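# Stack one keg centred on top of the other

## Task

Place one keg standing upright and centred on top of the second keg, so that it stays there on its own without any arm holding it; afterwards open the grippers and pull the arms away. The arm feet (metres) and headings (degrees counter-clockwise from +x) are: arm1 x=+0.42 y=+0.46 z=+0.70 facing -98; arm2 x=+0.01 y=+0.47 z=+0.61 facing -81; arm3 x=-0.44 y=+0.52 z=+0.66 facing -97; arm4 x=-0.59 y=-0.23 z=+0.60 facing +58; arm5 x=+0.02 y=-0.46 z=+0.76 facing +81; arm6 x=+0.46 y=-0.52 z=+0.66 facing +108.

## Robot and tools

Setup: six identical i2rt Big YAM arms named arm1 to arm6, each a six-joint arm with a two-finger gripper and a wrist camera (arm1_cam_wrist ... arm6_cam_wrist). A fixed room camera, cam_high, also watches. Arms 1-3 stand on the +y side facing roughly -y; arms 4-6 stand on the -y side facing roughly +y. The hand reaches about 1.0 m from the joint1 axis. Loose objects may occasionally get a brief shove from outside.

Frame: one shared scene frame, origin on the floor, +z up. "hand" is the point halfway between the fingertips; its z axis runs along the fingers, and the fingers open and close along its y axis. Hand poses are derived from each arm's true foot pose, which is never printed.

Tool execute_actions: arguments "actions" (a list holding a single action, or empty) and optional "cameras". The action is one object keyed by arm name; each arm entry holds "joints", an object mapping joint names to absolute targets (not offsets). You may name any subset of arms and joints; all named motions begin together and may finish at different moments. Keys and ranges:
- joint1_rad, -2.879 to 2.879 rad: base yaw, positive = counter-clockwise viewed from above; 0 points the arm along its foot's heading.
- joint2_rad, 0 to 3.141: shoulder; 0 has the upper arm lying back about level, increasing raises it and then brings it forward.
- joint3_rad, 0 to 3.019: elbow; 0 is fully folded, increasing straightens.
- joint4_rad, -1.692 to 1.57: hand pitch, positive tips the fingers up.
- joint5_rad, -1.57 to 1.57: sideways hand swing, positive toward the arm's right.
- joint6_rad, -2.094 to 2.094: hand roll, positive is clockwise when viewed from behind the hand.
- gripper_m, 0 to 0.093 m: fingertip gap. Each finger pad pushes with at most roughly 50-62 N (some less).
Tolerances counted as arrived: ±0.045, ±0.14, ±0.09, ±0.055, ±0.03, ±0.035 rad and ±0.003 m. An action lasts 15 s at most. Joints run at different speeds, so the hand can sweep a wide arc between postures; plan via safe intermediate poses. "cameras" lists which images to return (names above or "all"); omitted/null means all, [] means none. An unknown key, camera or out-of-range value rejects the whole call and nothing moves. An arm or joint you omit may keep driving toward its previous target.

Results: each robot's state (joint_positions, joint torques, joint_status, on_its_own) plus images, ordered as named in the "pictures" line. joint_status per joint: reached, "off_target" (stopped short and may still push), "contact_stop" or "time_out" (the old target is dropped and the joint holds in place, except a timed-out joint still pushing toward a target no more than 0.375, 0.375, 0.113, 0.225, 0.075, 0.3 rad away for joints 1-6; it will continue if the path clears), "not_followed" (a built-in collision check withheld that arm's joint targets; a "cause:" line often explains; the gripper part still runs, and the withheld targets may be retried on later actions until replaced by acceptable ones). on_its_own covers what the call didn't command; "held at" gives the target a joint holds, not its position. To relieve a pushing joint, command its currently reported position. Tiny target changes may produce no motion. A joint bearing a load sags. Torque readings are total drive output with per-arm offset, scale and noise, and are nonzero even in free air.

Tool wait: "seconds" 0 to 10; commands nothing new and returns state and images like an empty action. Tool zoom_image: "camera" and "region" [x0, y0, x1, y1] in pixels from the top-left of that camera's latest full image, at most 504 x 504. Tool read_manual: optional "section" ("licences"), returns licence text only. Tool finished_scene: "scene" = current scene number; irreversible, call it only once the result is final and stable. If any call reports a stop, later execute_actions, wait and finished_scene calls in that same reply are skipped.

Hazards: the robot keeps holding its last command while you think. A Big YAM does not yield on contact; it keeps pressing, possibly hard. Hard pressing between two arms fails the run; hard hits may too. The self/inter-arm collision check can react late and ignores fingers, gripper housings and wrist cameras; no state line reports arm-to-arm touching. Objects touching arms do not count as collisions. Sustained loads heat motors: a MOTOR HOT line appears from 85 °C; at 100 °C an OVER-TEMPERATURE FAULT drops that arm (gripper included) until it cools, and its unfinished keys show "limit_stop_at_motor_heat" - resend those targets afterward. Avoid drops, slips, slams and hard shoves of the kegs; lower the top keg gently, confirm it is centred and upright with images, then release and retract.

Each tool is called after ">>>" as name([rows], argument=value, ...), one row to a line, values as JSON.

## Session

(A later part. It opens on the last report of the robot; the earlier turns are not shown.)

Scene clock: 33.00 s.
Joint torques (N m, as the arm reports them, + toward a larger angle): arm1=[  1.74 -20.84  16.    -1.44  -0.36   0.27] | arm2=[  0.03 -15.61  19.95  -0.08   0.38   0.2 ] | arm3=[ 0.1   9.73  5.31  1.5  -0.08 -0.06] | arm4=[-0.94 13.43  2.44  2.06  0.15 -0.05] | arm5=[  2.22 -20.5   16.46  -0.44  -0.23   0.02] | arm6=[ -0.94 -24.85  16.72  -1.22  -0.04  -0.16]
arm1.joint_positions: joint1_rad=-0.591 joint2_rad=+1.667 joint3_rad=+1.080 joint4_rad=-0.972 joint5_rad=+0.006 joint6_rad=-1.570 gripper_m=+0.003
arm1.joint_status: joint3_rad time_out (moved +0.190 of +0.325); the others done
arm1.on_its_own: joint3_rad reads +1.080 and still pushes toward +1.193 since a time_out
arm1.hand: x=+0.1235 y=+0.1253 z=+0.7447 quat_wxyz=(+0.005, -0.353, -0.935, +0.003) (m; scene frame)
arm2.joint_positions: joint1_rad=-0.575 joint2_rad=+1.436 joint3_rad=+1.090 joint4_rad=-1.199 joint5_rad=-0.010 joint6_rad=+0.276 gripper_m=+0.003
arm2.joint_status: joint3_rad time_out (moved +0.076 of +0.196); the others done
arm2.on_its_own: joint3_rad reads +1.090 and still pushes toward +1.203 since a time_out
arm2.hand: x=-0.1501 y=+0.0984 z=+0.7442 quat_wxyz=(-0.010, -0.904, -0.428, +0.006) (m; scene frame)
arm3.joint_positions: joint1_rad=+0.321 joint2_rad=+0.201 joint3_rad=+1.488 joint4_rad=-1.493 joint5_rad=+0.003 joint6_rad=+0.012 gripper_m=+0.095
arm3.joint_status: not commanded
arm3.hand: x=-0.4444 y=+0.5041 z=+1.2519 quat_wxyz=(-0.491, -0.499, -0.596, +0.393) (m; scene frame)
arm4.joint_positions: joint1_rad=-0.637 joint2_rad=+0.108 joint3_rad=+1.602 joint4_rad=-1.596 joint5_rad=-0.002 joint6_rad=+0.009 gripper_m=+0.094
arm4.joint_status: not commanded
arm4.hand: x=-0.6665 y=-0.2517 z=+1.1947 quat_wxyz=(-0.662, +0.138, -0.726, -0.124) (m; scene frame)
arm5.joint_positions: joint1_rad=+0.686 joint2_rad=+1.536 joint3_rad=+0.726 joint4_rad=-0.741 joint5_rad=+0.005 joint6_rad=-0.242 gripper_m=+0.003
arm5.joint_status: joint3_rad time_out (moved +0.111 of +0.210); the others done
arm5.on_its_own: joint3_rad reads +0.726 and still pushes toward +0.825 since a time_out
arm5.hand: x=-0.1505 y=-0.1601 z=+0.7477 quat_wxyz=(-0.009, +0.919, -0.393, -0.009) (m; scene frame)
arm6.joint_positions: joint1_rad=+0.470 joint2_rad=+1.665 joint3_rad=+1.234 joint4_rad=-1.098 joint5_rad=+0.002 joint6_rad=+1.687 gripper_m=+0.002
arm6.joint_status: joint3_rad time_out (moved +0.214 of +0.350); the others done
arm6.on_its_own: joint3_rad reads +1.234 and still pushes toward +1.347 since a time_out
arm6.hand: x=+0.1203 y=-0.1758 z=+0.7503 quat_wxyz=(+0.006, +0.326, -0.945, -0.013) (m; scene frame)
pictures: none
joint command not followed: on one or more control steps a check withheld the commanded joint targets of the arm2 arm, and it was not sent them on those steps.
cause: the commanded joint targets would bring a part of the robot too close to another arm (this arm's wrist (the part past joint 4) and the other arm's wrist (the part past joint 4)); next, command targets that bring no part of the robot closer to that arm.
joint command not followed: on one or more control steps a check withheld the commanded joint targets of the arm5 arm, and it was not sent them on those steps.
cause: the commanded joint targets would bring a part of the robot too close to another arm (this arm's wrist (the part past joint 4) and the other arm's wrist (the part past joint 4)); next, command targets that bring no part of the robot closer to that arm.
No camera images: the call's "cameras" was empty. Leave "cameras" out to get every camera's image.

>>> execute_actions([
  {"arm1":{"joints":{"joint1_rad":-0.745,"joint2_rad":1.722,"joint3_rad":1.49,"joint4_rad":-1.078,"joint6_rad":-1.725}},"arm2":{"joints":{"joint1_rad":-0.80,"joint2_rad":1.48,"joint3_rad":1.378,"joint4_rad":-1.23,"joint6_rad":0.053}},"arm5":{"joints":{"joint1_rad":0.933,"joint2_rad":1.587,"joint3_rad":1.018,"joint4_rad":-0.795,"joint6_rad":0.005}},"arm6":{"joints":{"joint1_rad":0.606,"joint2_rad":1.765,"joint3_rad":1.67,"joint4_rad":-1.215,"joint6_rad":1.825}}},
], cameras=["cam_high"])

Scene clock: 36.33 s.
Joint torques (N m, as the arm reports them, + toward a larger angle): arm1=[  2.06 -26.8   16.4   -1.71  -0.4    0.25] | arm2=[ -0.1  -19.51  19.98  -0.05   0.14   0.16] | arm3=[ 0.11  9.75  5.31  1.51 -0.08 -0.06] | arm4=[-0.77 13.49  2.47  2.11  0.16 -0.04] | arm5=[  1.68 -27.34  15.72  -0.09  -0.08  -0.09] | arm6=[ -1.47 -31.8   16.41  -1.25   0.29  -0.11]
arm1.joint_positions: joint1_rad=-0.761 joint2_rad=+1.867 joint3_rad=+1.357 joint4_rad=-1.048 joint5_rad=+0.007 joint6_rad=-1.738 gripper_m=+0.003
arm1.joint_status: joint2_rad time_out (moved +0.200 of +0.055); joint3_rad time_out (moved +0.276 of +0.410); the others done
arm1.on_its_own: joint2_rad reads +1.867 and still pushes toward +1.722 since a time_out; joint3_rad reads +1.357 and still pushes toward +1.469 since a time_out
arm1.hand: x=+0.0034 y=+0.1261 z=+0.7414 quat_wxyz=(+0.006, -0.355, -0.935, +0.002) (m; scene frame)
arm2.joint_positions: joint1_rad=-0.812 joint2_rad=+1.586 joint3_rad=+1.264 joint4_rad=-1.213 joint5_rad=-0.005 joint6_rad=+0.042 gripper_m=+0.003
arm2.joint_status: joint3_rad time_out (moved +0.174 of +0.288); the others done
arm2.on_its_own: joint3_rad reads +1.264 and still pushes toward +1.377 since a time_out
arm2.hand: x=-0.2709 y=+0.0968 z=+0.7463 quat_wxyz=(-0.008, -0.904, -0.427, +0.014) (m; scene frame)
arm3.joint_positions: joint1_rad=+0.321 joint2_rad=+0.201 joint3_rad=+1.488 joint4_rad=-1.493 joint5_rad=+0.003 joint6_rad=+0.012 gripper_m=+0.095
arm3.joint_status: not commanded
arm3.hand: x=-0.4444 y=+0.5041 z=+1.2519 quat_wxyz=(-0.491, -0.499, -0.596, +0.393) (m; scene frame)
arm4.joint_positions: joint1_rad=-0.637 joint2_rad=+0.108 joint3_rad=+1.602 joint4_rad=-1.596 joint5_rad=-0.002 joint6_rad=+0.009 gripper_m=+0.094
arm4.joint_status: not commanded
arm4.hand: x=-0.6665 y=-0.2517 z=+1.1947 quat_wxyz=(-0.662, +0.138, -0.726, -0.124) (m; scene frame)
arm5.joint_positions: joint1_rad=+0.943 joint2_rad=+1.694 joint3_rad=+0.932 joint4_rad=-0.785 joint5_rad=+0.002 joint6_rad=+0.017 gripper_m=+0.003
arm5.joint_status: all done
arm5.hand: x=-0.2726 y=-0.1617 z=+0.7475 quat_wxyz=(-0.007, +0.919, -0.394, -0.013) (m; scene frame)
arm6.joint_positions: joint1_rad=+0.622 joint2_rad=+1.889 joint3_rad=+1.535 joint4_rad=-1.179 joint5_rad=-0.003 joint6_rad=+1.840 gripper_m=+0.003
arm6.joint_status: joint3_rad time_out (moved +0.301 of +0.436); the others done
arm6.on_its_own: joint3_rad reads +1.535 and still pushes toward +1.647 since a time_out
arm6.hand: x=-0.0007 y=-0.1786 z=+0.7444 quat_wxyz=(+0.010, +0.326, -0.945, -0.009) (m; scene frame)
pictures: cam_high
Images, in order (width x height): cam_high 504x504.

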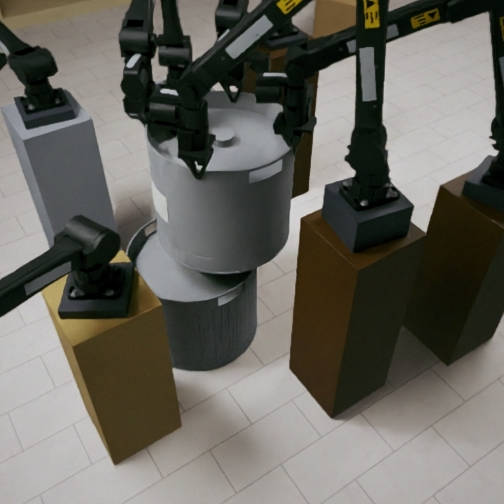

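>>> execute_actions([
  {"arm1":{"joints":{"joint1_rad":-0.862,"joint2_rad":1.94,"joint3_rad":1.835,"joint4_rad":-1.175,"joint6_rad":-1.845}},"arm2":{"joints":{"joint1_rad":-0.966,"joint2_rad":1.685,"joint3_rad":1.605,"joint4_rad":-1.245,"joint6_rad":-0.115}},"arm5":{"joints":{"joint1_rad":1.098,"joint2_rad":1.79,"joint3_rad":1.28,"joint4_rad":-0.84,"joint6_rad":0.175}},"arm6":{"joints":{"joint1_rad":0.716,"joint2_rad":2.005,"joint3_rad":2.05,"joint4_rad":-1.332,"joint6_rad":1.94}}},
])

>>> zoom_image(camera="cam_high", region=[90,150,300,380])

Scene clock: 39.83 s.
Joint torques (N m, as the arm reports them, + toward a larger angle): arm1=[  1.75 -32.96  16.54  -1.84  -0.14   0.15] | arm2=[ -0.74 -23.87  19.92  -0.21   0.17   0.07] | arm3=[ 0.13  9.76  5.31  1.48 -0.08 -0.06] | arm4=[-0.83 13.65  2.45  2.11  0.15 -0.05] | arm5=[  2.44 -33.67  17.19  -0.4   -0.12  -0.04] | arm6=[ -0.52 -37.92  16.88  -1.21  -0.11  -0.03]
arm1.joint_positions: joint1_rad=-0.873 joint2_rad=+2.118 joint3_rad=+1.684 joint4_rad=-1.143 joint5_rad=+0.000 joint6_rad=-1.849 gripper_m=+0.004
arm1.joint_status: joint2_rad time_out (moved +0.252 of +0.073); joint3_rad time_out (moved +0.328 of +0.478); the others done
arm1.on_its_own: joint2_rad reads +2.118 and still pushes toward +1.940 since a time_out; joint3_rad reads +1.684 and still pushes toward +1.797 since a time_out
arm1.hand: x=-0.1051 y=+0.1265 z=+0.7125 quat_wxyz=(-0.002, -0.355, -0.935, -0.004) (m; scene frame)
arm2.joint_positions: joint1_rad=-0.970 joint2_rad=+1.806 joint3_rad=+1.470 joint4_rad=-1.224 joint5_rad=-0.006 joint6_rad=-0.116 gripper_m=+0.003
arm2.joint_status: joint3_rad time_out (moved +0.206 of +0.341); the others done
arm2.on_its_own: joint3_rad reads +1.470 and still pushes toward +1.583 since a time_out
arm2.hand: x=-0.3784 y=+0.0955 z=+0.7159 quat_wxyz=(-0.002, -0.904, -0.427, +0.003) (m; scene frame)
arm3.joint_positions: joint1_rad=+0.321 joint2_rad=+0.201 joint3_rad=+1.488 joint4_rad=-1.493 joint5_rad=+0.003 joint6_rad=+0.012 gripper_m=+0.095
arm3.joint_status: not commanded
arm3.hand: x=-0.4444 y=+0.5041 z=+1.2519 quat_wxyz=(-0.491, -0.499, -0.596, +0.393) (m; scene frame)
arm4.joint_positions: joint1_rad=-0.637 joint2_rad=+0.108 joint3_rad=+1.602 joint4_rad=-1.596 joint5_rad=-0.002 joint6_rad=+0.009 gripper_m=+0.094
arm4.joint_status: not commanded
arm4.hand: x=-0.6665 y=-0.2517 z=+1.1947 quat_wxyz=(-0.662, +0.138, -0.726, -0.124) (m; scene frame)
arm5.joint_positions: joint1_rad=+1.103 joint2_rad=+1.920 joint3_rad=+1.178 joint4_rad=-0.825 joint5_rad=+0.003 joint6_rad=+0.177 gripper_m=+0.003
arm5.joint_status: joint3_rad time_out (moved +0.246 of +0.348); the others done
arm5.on_its_own: joint3_rad reads +1.178 and still pushes toward +1.280 since a time_out
arm5.hand: x=-0.3804 y=-0.1646 z=+0.7184 quat_wxyz=(-0.003, +0.919, -0.394, -0.003) (m; scene frame)
arm6.joint_positions: joint1_rad=+0.723 joint2_rad=+2.156 joint3_rad=+1.897 joint4_rad=-1.292 joint5_rad=+0.005 joint6_rad=+1.943 gripper_m=+0.003
arm6.joint_status: joint2_rad time_out (moved +0.267 of +0.116); joint3_rad time_out (moved +0.363 of +0.515); the others done
arm6.on_its_own: joint2_rad reads +2.156 and still pushes toward +2.005 since a time_out; joint3_rad reads +1.897 and still pushes toward +2.010 since a time_out
arm6.hand: x=-0.1087 y=-0.1801 z=+0.7182 quat_wxyz=(+0.003, +0.325, -0.946, -0.003) (m; scene frame)
pictures: arm1_cam_wrist, arm2_cam_wrist, arm3_cam_wrist, arm4_cam_wrist, arm5_cam_wrist, arm6_cam_wrist, cam_high
Images, in order (width x height): arm1_cam_wrist 504x504, arm2_cam_wrist 504x504, arm3_cam_wrist 504x504, arm4_cam_wrist 504x504, arm5_cam_wrist 504x504, arm6_cam_wrist 504x504, cam_high 504x504.

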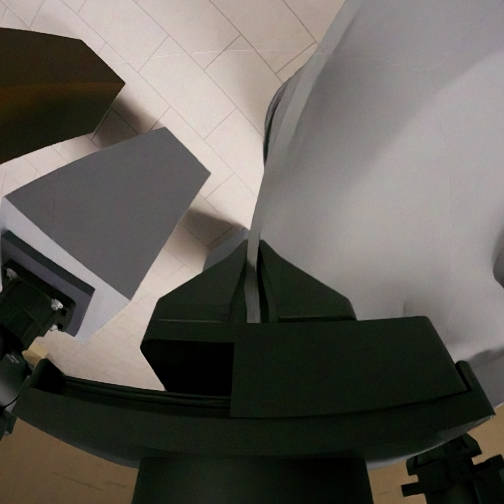

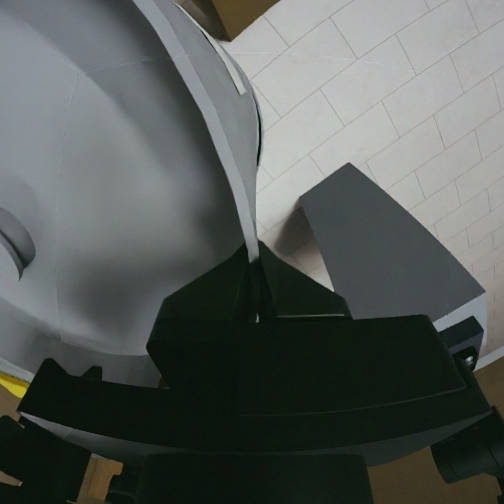

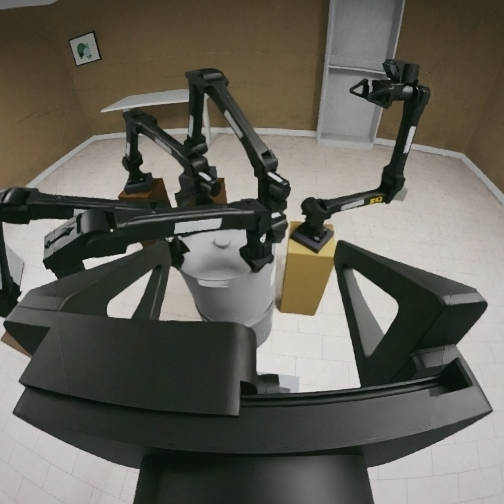

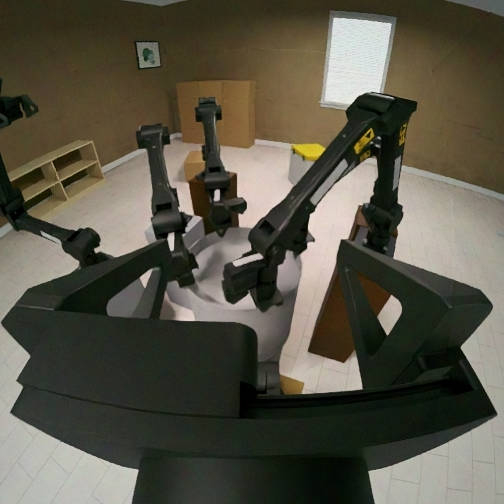

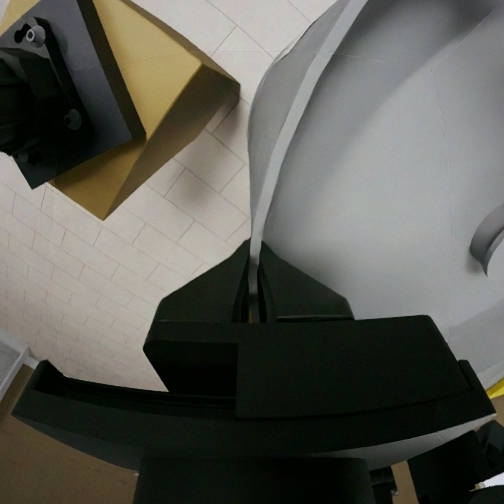

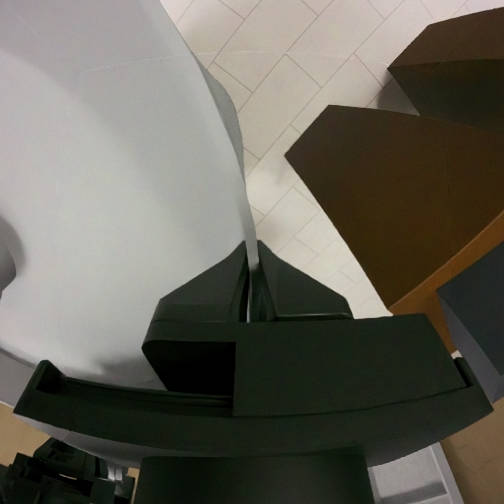

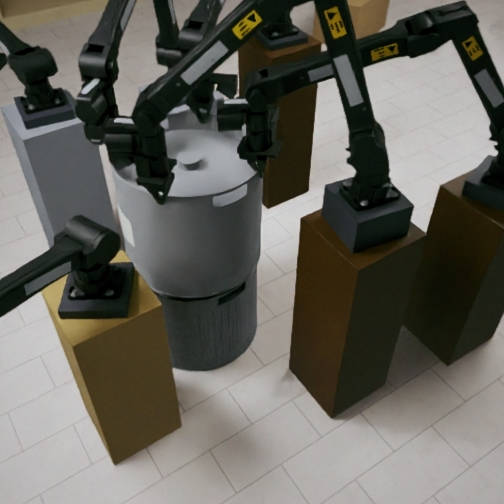

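Region (90, 150, 300, 380) of cam_high's 504x504 image, scaled by 2.191, with more detail than that image has; it fills the left 460 columns of this view, and the rest is white.

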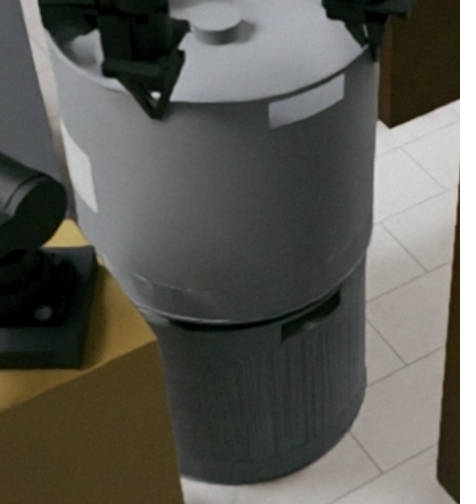

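>>> execute_actions([
  {"arm1":{"joints":{"joint1_rad":-0.885,"joint2_rad":1.96,"joint3_rad":1.79,"joint4_rad":-1.13}},"arm2":{"joints":{"joint1_rad":-0.985,"joint2_rad":1.715,"joint3_rad":1.57,"joint4_rad":-1.21}},"arm5":{"joints":{"joint1_rad":1.09,"joint2_rad":1.845,"joint3_rad":1.28,"joint4_rad":-0.80}},"arm6":{"joints":{"joint1_rad":0.71,"joint2_rad":2.055,"joint3_rad":2.01,"joint4_rad":-1.28}}},
])

>>> zoom_image(camera="cam_high", region=[90,150,300,380])

Scene clock: 42.80 s.
Joint torques (N m, as the arm reports them, + toward a larger angle): arm1=[  0.56 -31.59  16.18  -0.04  -0.07   0.23] | arm2=[ -1.89 -22.76  18.76   0.75   0.08   0.14] | arm3=[ 0.14  9.76  5.3   1.51 -0.08 -0.06] | arm4=[-0.84 13.42  2.42  2.11  0.15 -0.05] | arm5=[  1.85 -31.11  16.97   0.22  -0.04   0.05] | arm6=[ -1.46 -34.79  16.69  -0.29  -0.53  -0.04]
arm1.joint_positions: joint1_rad=-0.880 joint2_rad=+2.120 joint3_rad=+1.684 joint4_rad=-1.134 joint5_rad=-0.002 joint6_rad=-1.856 gripper_m=+0.003
arm1.joint_status: joint2_rad time_out (moved +0.001 of -0.158); joint3_rad time_out (moved +0.000 of +0.106); the others done
arm1.on_its_own: joint2_rad reads +2.120 and still pushes toward +1.960 since a time_out; joint3_rad reads +1.684 and still pushes toward +1.790 since a time_out
arm1.hand: x=-0.1088 y=+0.1287 z=+0.7117 quat_wxyz=(+0.000, -0.355, -0.935, -0.001) (m; scene frame)
arm2.joint_positions: joint1_rad=-0.975 joint2_rad=+1.821 joint3_rad=+1.470 joint4_rad=-1.218 joint5_rad=-0.004 joint6_rad=-0.122 gripper_m=+0.003
arm2.joint_status: joint3_rad time_out (moved +0.000 of +0.100); the others done
arm2.on_its_own: joint3_rad reads +1.470 and still pushes toward +1.570 since a time_out
arm2.hand: x=-0.3812 y=+0.0967 z=+0.7086 quat_wxyz=(+0.000, -0.904, -0.427, +0.000) (m; scene frame)
arm3.joint_positions: joint1_rad=+0.321 joint2_rad=+0.201 joint3_rad=+1.488 joint4_rad=-1.493 joint5_rad=+0.003 joint6_rad=+0.012 gripper_m=+0.095
arm3.joint_status: not commanded
arm3.hand: x=-0.4444 y=+0.5041 z=+1.2519 quat_wxyz=(-0.491, -0.499, -0.596, +0.393) (m; scene frame)
arm4.joint_positions: joint1_rad=-0.637 joint2_rad=+0.108 joint3_rad=+1.602 joint4_rad=-1.596 joint5_rad=-0.002 joint6_rad=+0.009 gripper_m=+0.094
arm4.joint_status: not commanded
arm4.hand: x=-0.6665 y=-0.2517 z=+1.1947 quat_wxyz=(-0.662, +0.138, -0.726, -0.124) (m; scene frame)
arm5.joint_positions: joint1_rad=+1.103 joint2_rad=+1.946 joint3_rad=+1.178 joint4_rad=-0.799 joint5_rad=+0.003 joint6_rad=+0.175 gripper_m=+0.003
arm5.joint_status: joint3_rad time_out (moved +0.000 of +0.102); the others done
arm5.on_its_own: joint3_rad reads +1.178 and still pushes toward +1.280 since a time_out
arm5.hand: x=-0.3819 y=-0.1635 z=+0.7059 quat_wxyz=(-0.003, +0.919, -0.393, -0.003) (m; scene frame)
arm6.joint_positions: joint1_rad=+0.723 joint2_rad=+2.167 joint3_rad=+1.897 joint4_rad=-1.275 joint5_rad=+0.015 joint6_rad=+1.943 gripper_m=+0.003
arm6.joint_status: joint3_rad time_out (moved +0.000 of +0.113); the others done
arm6.on_its_own: joint3_rad reads +1.897 and still pushes toward +2.010 since a time_out
arm6.hand: x=-0.1108 y=-0.1769 z=+0.7110 quat_wxyz=(+0.001, +0.325, -0.946, -0.009) (m; scene frame)
pictures: arm1_cam_wrist, arm2_cam_wrist, arm3_cam_wrist, arm4_cam_wrist, arm5_cam_wrist, arm6_cam_wrist, cam_high
Images, in order (width x height): arm1_cam_wrist 504x504, arm2_cam_wrist 504x504, arm3_cam_wrist 504x504, arm4_cam_wrist 504x504, arm5_cam_wrist 504x504, arm6_cam_wrist 504x504, cam_high 504x504.

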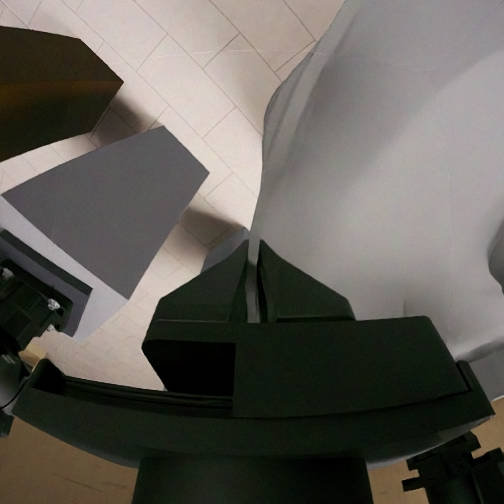

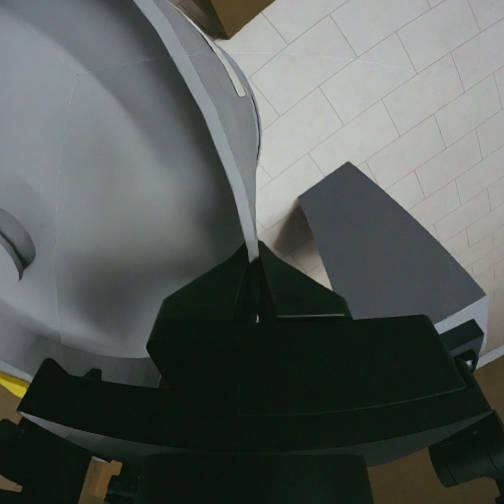

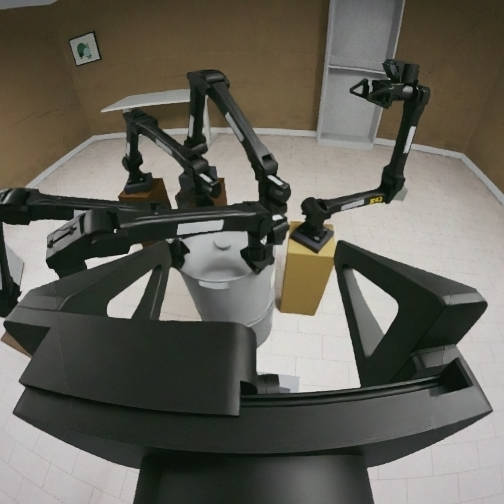

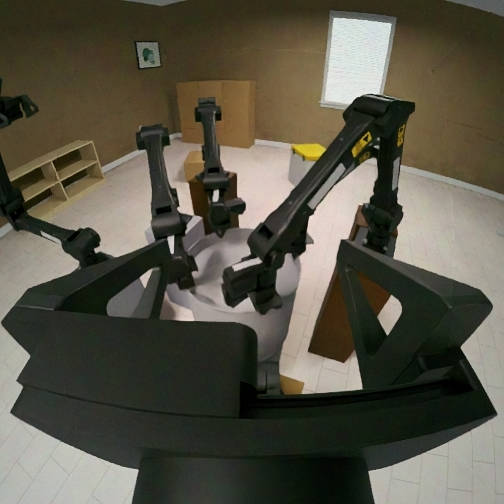

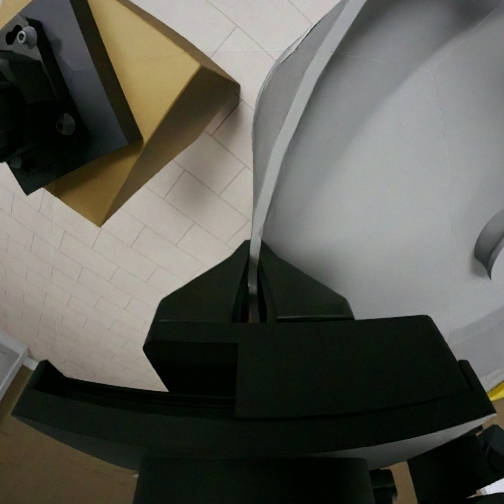

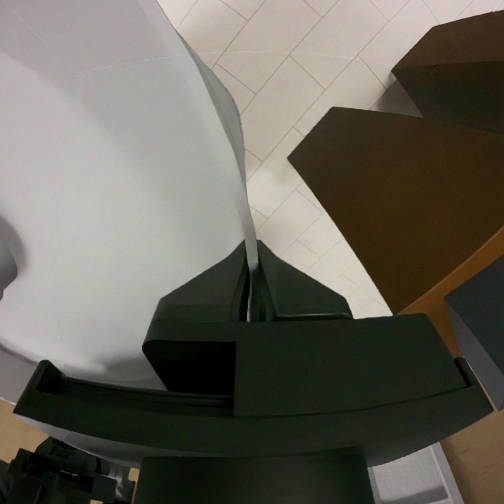

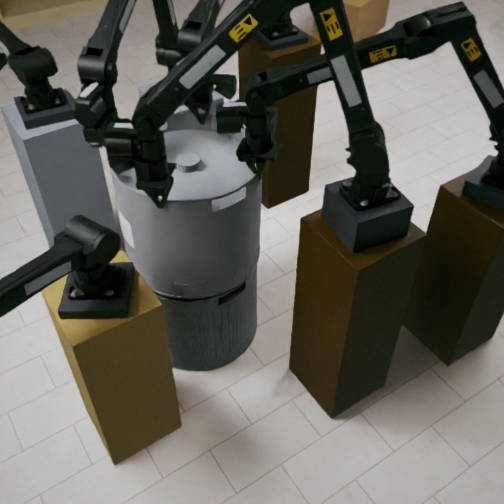

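Region (90, 150, 300, 380) of cam_high's 504x504 image, scaled by 2.191, with more detail than that image has; it fills the left 460 columns of this view, and the rest is white.

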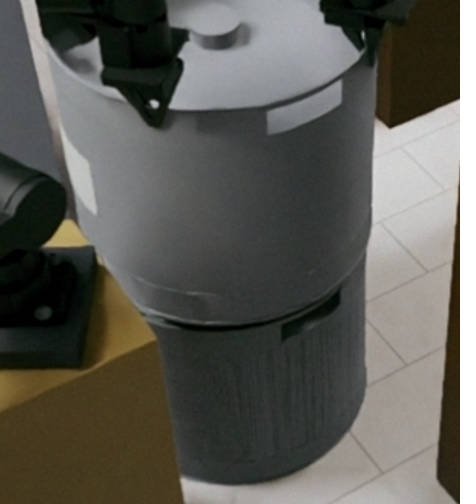

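Lower, east side leading.

>>> execute_actions([
  {"arm1":{"joints":{"joint2_rad":2.02,"joint4_rad":-1.10}},"arm2":{"joints":{"joint2_rad":1.745,"joint4_rad":-1.18}},"arm5":{"joints":{"joint2_rad":1.87,"joint4_rad":-0.775}},"arm6":{"joints":{"joint2_rad":2.115,"joint4_rad":-1.25}}},
], cameras=[])

>>> execute_actions([
  {"arm1":{"joints":{"joint2_rad":2.15,"joint3_rad":1.685}},"arm2":{"joints":{"joint2_rad":1.85,"joint3_rad":1.47}},"arm5":{"joints":{"joint2_rad":1.975,"joint3_rad":1.18}},"arm6":{"joints":{"joint2_rad":2.20,"joint3_rad":1.90}}},
])

>>> zoom_image(camera="cam_high", region=[90,150,300,380])

Scene clock: 44.50 s.
Joint torques (N m, as the arm reports them, + toward a larger angle): arm1=[  1.01 -28.93  16.14  -0.11  -0.04   0.35] | arm2=[ -1.38 -22.64  18.69   0.83  -0.07   0.24] | arm3=[ 0.11  9.73  5.3   1.51 -0.08 -0.06] | arm4=[-0.91 13.55  2.43  2.13  0.16 -0.06] | arm5=[  0.29 -31.56  16.68   0.22   0.14   0.02] | arm6=[ -1.63 -29.99  16.93  -0.47  -0.33  -0.04]
arm1.joint_positions: joint1_rad=-0.887 joint2_rad=+2.140 joint3_rad=+1.684 joint4_rad=-1.101 joint5_rad=-0.003 joint6_rad=-1.868 gripper_m=+0.003
arm1.joint_status: all done
arm1.on_its_own: joint3_rad reads +1.684 and still pushes toward +1.790 since a time_out
arm1.hand: x=-0.1154 y=+0.1295 z=+0.6990 quat_wxyz=(+0.003, -0.353, -0.936, +0.004) (m; scene frame)
arm2.joint_positions: joint1_rad=-0.981 joint2_rad=+1.843 joint3_rad=+1.470 joint4_rad=-1.190 joint5_rad=-0.001 joint6_rad=-0.133 gripper_m=+0.003
arm2.joint_status: all done
arm2.on_its_own: joint3_rad reads +1.470 and still pushes toward +1.570 since a time_out
arm2.hand: x=-0.3884 y=+0.0954 z=+0.6967 quat_wxyz=(+0.001, -0.903, -0.429, +0.003) (m; scene frame)
arm3.joint_positions: joint1_rad=+0.321 joint2_rad=+0.201 joint3_rad=+1.488 joint4_rad=-1.493 joint5_rad=+0.003 joint6_rad=+0.012 gripper_m=+0.095
arm3.joint_status: not commanded
arm3.hand: x=-0.4444 y=+0.5041 z=+1.2519 quat_wxyz=(-0.491, -0.499, -0.596, +0.393) (m; scene frame)
arm4.joint_positions: joint1_rad=-0.637 joint2_rad=+0.108 joint3_rad=+1.602 joint4_rad=-1.596 joint5_rad=-0.002 joint6_rad=+0.009 gripper_m=+0.094
arm4.joint_status: not commanded
arm4.hand: x=-0.6665 y=-0.2517 z=+1.1947 quat_wxyz=(-0.662, +0.138, -0.726, -0.124) (m; scene frame)
arm5.joint_positions: joint1_rad=+1.109 joint2_rad=+1.970 joint3_rad=+1.178 joint4_rad=-0.769 joint5_rad=-0.002 joint6_rad=+0.175 gripper_m=+0.003
arm5.joint_status: all done
arm5.on_its_own: joint3_rad reads +1.178 and still pushes toward +1.280 since a time_out
arm5.hand: x=-0.3870 y=-0.1649 z=+0.6946 quat_wxyz=(-0.001, +0.921, -0.390, -0.007) (m; scene frame)
arm6.joint_positions: joint1_rad=+0.725 joint2_rad=+2.187 joint3_rad=+1.897 joint4_rad=-1.249 joint5_rad=+0.010 joint6_rad=+1.941 gripper_m=+0.003
arm6.joint_status: all done
arm6.on_its_own: joint3_rad reads +1.897 and still pushes toward +2.010 since a time_out
arm6.hand: x=-0.1158 y=-0.1763 z=+0.6985 quat_wxyz=(+0.005, +0.327, -0.945, -0.010) (m; scene frame)
pictures: none
No camera images: the call's "cameras" was empty. Leave "cameras" out to get every camera's image.

Scene clock: 45.20 s.
Joint torques (N m, as the arm reports them, + toward a larger angle): arm1=[  1.27 -19.86   8.19  -0.87   0.03   0.41] | arm2=[ -0.96 -16.07  10.37   0.16   0.01   0.29] | arm3=[ 0.11  9.73  5.31  1.51 -0.08 -0.06] | arm4=[-0.98 13.58  2.44  2.09  0.15 -0.06] | arm5=[  0.38 -23.33   7.43  -0.75   0.1    0.04] | arm6=[ -2.06 -23.37   7.99  -0.81  -0.2   -0.06]
arm1.joint_positions: joint1_rad=-0.890 joint2_rad=+2.149 joint3_rad=+1.683 joint4_rad=-1.085 joint5_rad=-0.004 joint6_rad=-1.872 gripper_m=+0.002
arm1.joint_status: all done
arm1.hand: x=-0.1188 y=+0.1300 z=+0.6939 quat_wxyz=(+0.004, -0.353, -0.936, +0.007) (m; scene frame)
arm2.joint_positions: joint1_rad=-0.986 joint2_rad=+1.861 joint3_rad=+1.466 joint4_rad=-1.171 joint5_rad=-0.002 joint6_rad=-0.138 gripper_m=+0.003
arm2.joint_status: all done
arm2.hand: x=-0.3922 y=+0.0958 z=+0.6864 quat_wxyz=(+0.001, -0.903, -0.429, +0.002) (m; scene frame)
arm3.joint_positions: joint1_rad=+0.321 joint2_rad=+0.201 joint3_rad=+1.488 joint4_rad=-1.493 joint5_rad=+0.003 joint6_rad=+0.012 gripper_m=+0.095
arm3.joint_status: not commanded
arm3.hand: x=-0.4444 y=+0.5041 z=+1.2519 quat_wxyz=(-0.491, -0.499, -0.596, +0.393) (m; scene frame)
arm4.joint_positions: joint1_rad=-0.637 joint2_rad=+0.108 joint3_rad=+1.602 joint4_rad=-1.596 joint5_rad=-0.002 joint6_rad=+0.009 gripper_m=+0.094
arm4.joint_status: not commanded
arm4.hand: x=-0.6665 y=-0.2517 z=+1.1947 quat_wxyz=(-0.662, +0.138, -0.726, -0.124) (m; scene frame)
arm5.joint_positions: joint1_rad=+1.117 joint2_rad=+1.991 joint3_rad=+1.178 joint4_rad=-0.750 joint5_rad=-0.001 joint6_rad=+0.175 gripper_m=+0.003
arm5.joint_status: all done
arm5.hand: x=-0.3896 y=-0.1672 z=+0.6849 quat_wxyz=(-0.002, +0.922, -0.387, -0.007) (m; scene frame)
arm6.joint_positions: joint1_rad=+0.729 joint2_rad=+2.194 joint3_rad=+1.897 joint4_rad=-1.235 joint5_rad=+0.008 joint6_rad=+1.941 gripper_m=+0.002
arm6.joint_status: all done
arm6.hand: x=-0.1196 y=-0.1774 z=+0.6937 quat_wxyz=(+0.008, +0.328, -0.944, -0.011) (m; scene frame)
pictures: arm1_cam_wrist, arm2_cam_wrist, arm3_cam_wrist, arm4_cam_wrist, arm5_cam_wrist, arm6_cam_wrist, cam_high
Images, in order (width x height): arm1_cam_wrist 504x504, arm2_cam_wrist 504x504, arm3_cam_wrist 504x504, arm4_cam_wrist 504x504, arm5_cam_wrist 504x504, arm6_cam_wrist 504x504, cam_high 504x504.

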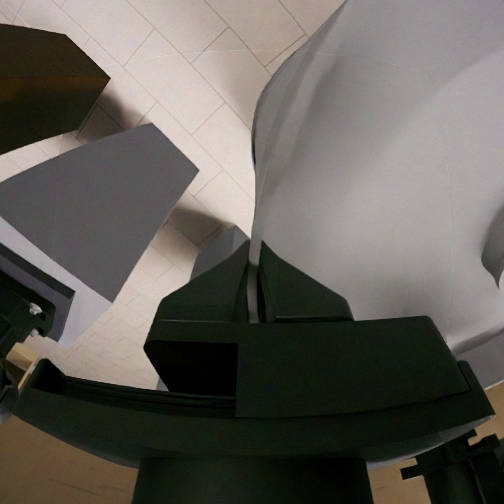

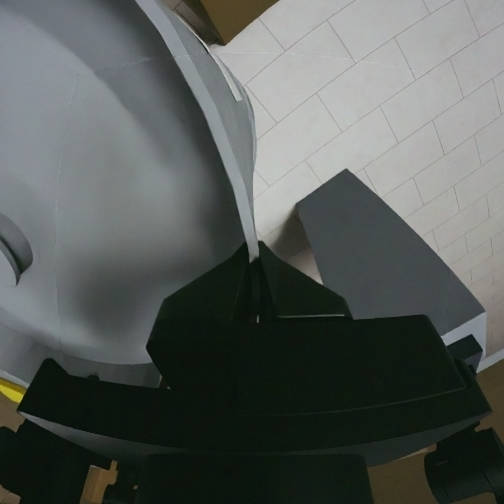

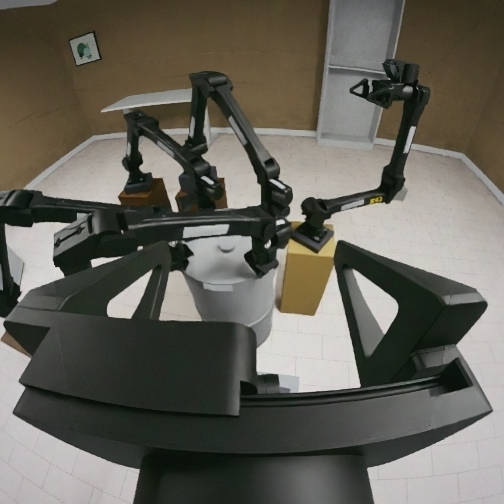

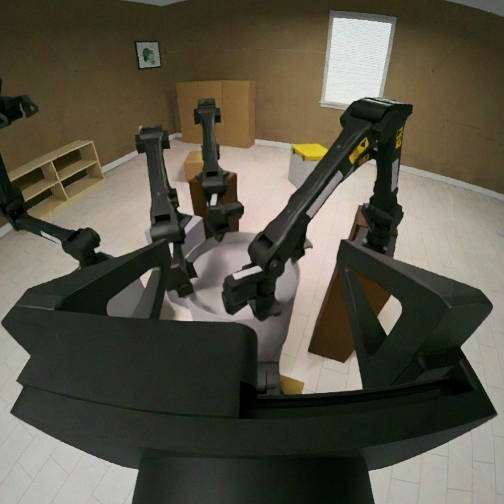

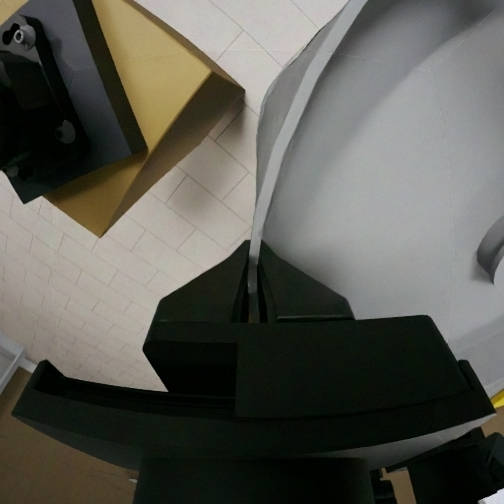

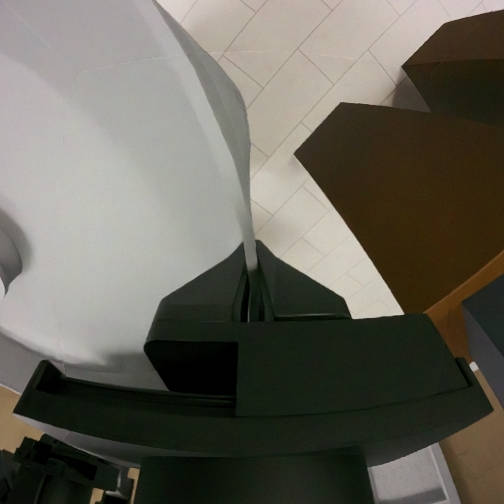

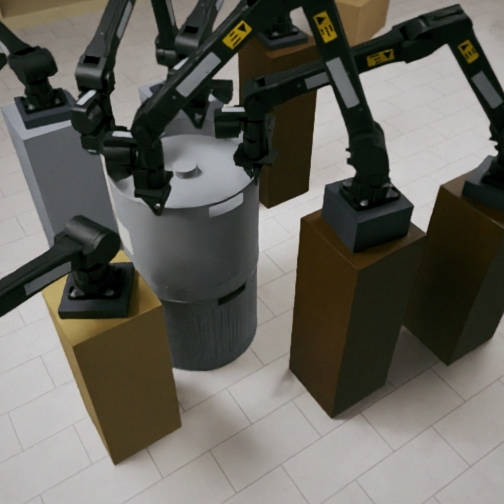

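Region (90, 150, 300, 380) of cam_high's 504x504 image, scaled by 2.191, with more detail than that image has; it fills the left 460 columns of this view, and the rest is white.

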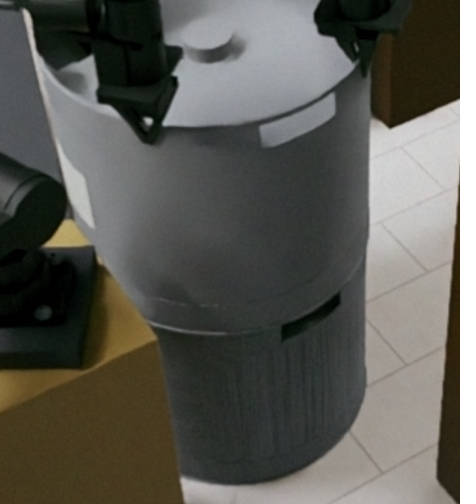

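>>> execute_actions([
  {"arm1":{"joints":{"gripper_m":0.09}},"arm2":{"joints":{"gripper_m":0.09}},"arm5":{"joints":{"gripper_m":0.09,"joint1_rad":1.117}},"arm6":{"joints":{"gripper_m":0.09,"joint1_rad":0.729}}},
], cameras=[])

>>> execute_actions([
  {"arm1":{"joints":{"joint2_rad":1.8,"joint4_rad":-1.2}},"arm2":{"joints":{"joint2_rad":1.48}},"arm5":{"joints":{"joint2_rad":1.58,"joint4_rad":-0.92}},"arm6":{"joints":{"joint2_rad":1.89,"joint4_rad":-1.3}}},
], cameras=["cam_high","arm3_cam_wrist","arm1_cam_wrist"])

Scene clock: 46.87 s.
Joint torques (N m, as the arm reports them, + toward a larger angle): arm1=[  1.39 -19.5    8.11  -0.84  -0.04   0.21] | arm2=[ -0.4  -15.93  10.33   0.14  -0.08   0.19] | arm3=[ 0.11  9.72  5.31  1.51 -0.08 -0.06] | arm4=[-0.9  13.45  2.48  2.12  0.14 -0.05] | arm5=[  3.51 -22.79   7.51  -0.36   0.16   0.1 ] | arm6=[ -0.56 -22.54   7.83  -0.75   0.03  -0.03]
arm1.joint_positions: joint1_rad=-0.890 joint2_rad=+2.149 joint3_rad=+1.683 joint4_rad=-1.086 joint5_rad=-0.003 joint6_rad=-1.857 gripper_m=+0.090
arm1.joint_status: all done
arm1.hand: x=-0.1184 y=+0.1302 z=+0.6938 quat_wxyz=(+0.004, -0.359, -0.933, +0.007) (m; scene frame)
arm2.joint_positions: joint1_rad=-0.986 joint2_rad=+1.860 joint3_rad=+1.466 joint4_rad=-1.171 joint5_rad=-0.001 joint6_rad=-0.127 gripper_m=+0.090
arm2.joint_status: all done
arm2.hand: x=-0.3924 y=+0.0960 z=+0.6868 quat_wxyz=(+0.001, -0.906, -0.424, +0.003) (m; scene frame)
arm3.joint_positions: joint1_rad=+0.321 joint2_rad=+0.201 joint3_rad=+1.488 joint4_rad=-1.493 joint5_rad=+0.003 joint6_rad=+0.012 gripper_m=+0.095
arm3.joint_status: not commanded
arm3.hand: x=-0.4444 y=+0.5041 z=+1.2519 quat_wxyz=(-0.491, -0.499, -0.596, +0.393) (m; scene frame)
arm4.joint_positions: joint1_rad=-0.637 joint2_rad=+0.108 joint3_rad=+1.602 joint4_rad=-1.596 joint5_rad=-0.002 joint6_rad=+0.009 gripper_m=+0.094
arm4.joint_status: not commanded
arm4.hand: x=-0.6665 y=-0.2517 z=+1.1947 quat_wxyz=(-0.662, +0.138, -0.726, -0.124) (m; scene frame)
arm5.joint_positions: joint1_rad=+1.115 joint2_rad=+1.988 joint3_rad=+1.178 joint4_rad=-0.763 joint5_rad=-0.003 joint6_rad=+0.175 gripper_m=+0.090
arm5.joint_status: all done
arm5.hand: x=-0.3872 y=-0.1685 z=+0.6862 quat_wxyz=(+0.000, +0.922, -0.388, -0.002) (m; scene frame)
arm6.joint_positions: joint1_rad=+0.729 joint2_rad=+2.194 joint3_rad=+1.897 joint4_rad=-1.236 joint5_rad=+0.002 joint6_rad=+1.941 gripper_m=+0.090
arm6.joint_status: all done
arm6.hand: x=-0.1200 y=-0.1784 z=+0.6937 quat_wxyz=(+0.010, +0.329, -0.944, -0.009) (m; scene frame)
pictures: none
No camera images: the call's "cameras" was empty. Leave "cameras" out to get every camera's image.

Scene clock: 48.30 s.
Joint torques (N m, as the arm reports them, + toward a larger angle): arm1=[  1.37 -15.67  10.18  -0.25  -0.02   0.24] | arm2=[-0.97 -9.24 12.99  0.81 -0.07  0.18] | arm3=[ 0.08  9.74  5.31  1.5  -0.08 -0.06] | arm4=[-0.91 13.42  2.42  2.12  0.16 -0.05] | arm5=[  2.57 -15.72  10.63   0.15   0.2    0.05] | arm6=[  0.34 -20.35   9.57  -0.42   0.09  -0.03]
arm1.joint_positions: joint1_rad=-0.890 joint2_rad=+1.787 joint3_rad=+1.675 joint4_rad=-1.186 joint5_rad=-0.002 joint6_rad=-1.856 gripper_m=+0.090
arm1.joint_status: all done
arm1.hand: x=-0.1050 y=+0.1380 z=+0.9070 quat_wxyz=(+0.082, -0.356, -0.925, +0.107) (m; scene frame)
arm2.joint_positions: joint1_rad=-0.986 joint2_rad=+1.457 joint3_rad=+1.456 joint4_rad=-1.171 joint5_rad=-0.001 joint6_rad=-0.127 gripper_m=+0.090
arm2.joint_status: all done
arm2.hand: x=-0.3735 y=+0.1122 z=+0.8923 quat_wxyz=(-0.058, -0.888, -0.416, +0.188) (m; scene frame)
arm3.joint_positions: joint1_rad=+0.321 joint2_rad=+0.201 joint3_rad=+1.488 joint4_rad=-1.493 joint5_rad=+0.003 joint6_rad=+0.012 gripper_m=+0.095
arm3.joint_status: not commanded
arm3.hand: x=-0.4444 y=+0.5041 z=+1.2519 quat_wxyz=(-0.491, -0.499, -0.596, +0.393) (m; scene frame)
arm4.joint_positions: joint1_rad=-0.637 joint2_rad=+0.108 joint3_rad=+1.602 joint4_rad=-1.596 joint5_rad=-0.002 joint6_rad=+0.009 gripper_m=+0.094
arm4.joint_status: not commanded
arm4.hand: x=-0.6665 y=-0.2517 z=+1.1947 quat_wxyz=(-0.662, +0.138, -0.726, -0.124) (m; scene frame)
arm5.joint_positions: joint1_rad=+1.115 joint2_rad=+1.562 joint3_rad=+1.178 joint4_rad=-0.907 joint5_rad=-0.003 joint6_rad=+0.175 gripper_m=+0.090
arm5.joint_status: all done
arm5.hand: x=-0.3932 y=-0.1646 z=+0.8898 quat_wxyz=(-0.031, +0.913, -0.384, -0.138) (m; scene frame)
arm6.joint_positions: joint1_rad=+0.729 joint2_rad=+1.877 joint3_rad=+1.890 joint4_rad=-1.286 joint5_rad=+0.001 joint6_rad=+1.941 gripper_m=+0.090
arm6.joint_status: all done
arm6.hand: x=-0.1061 y=-0.1856 z=+0.8937 quat_wxyz=(+0.093, +0.325, -0.935, -0.107) (m; scene frame)
pictures: arm1_cam_wrist, arm3_cam_wrist, cam_high
Images, in order (width x height): arm1_cam_wrist 504x504, arm3_cam_wrist 504x504, cam_high 504x504.

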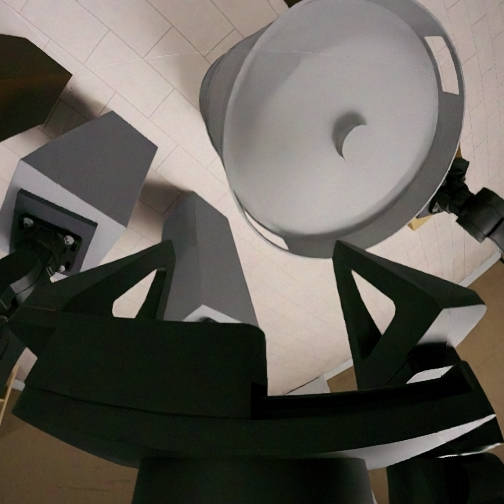

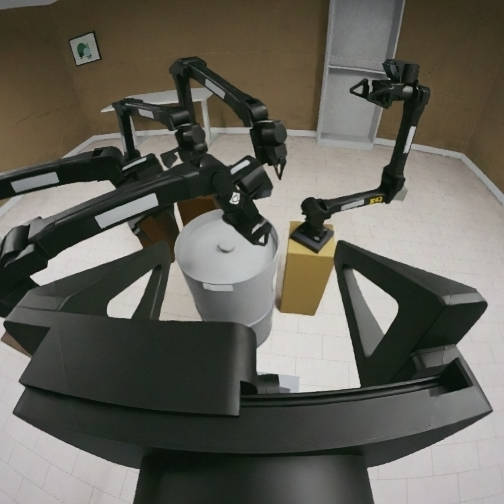

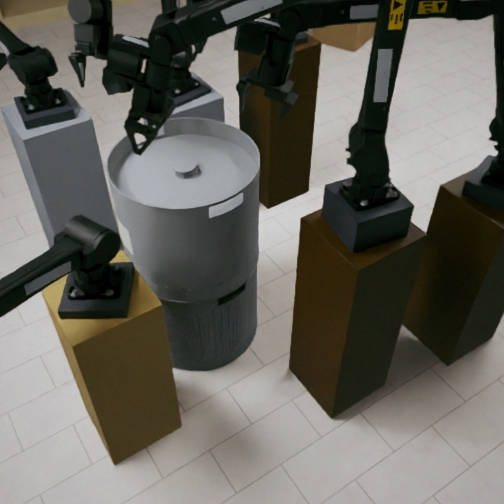

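>>> finished_scene(scene=2)

The scene is finished: the task was done.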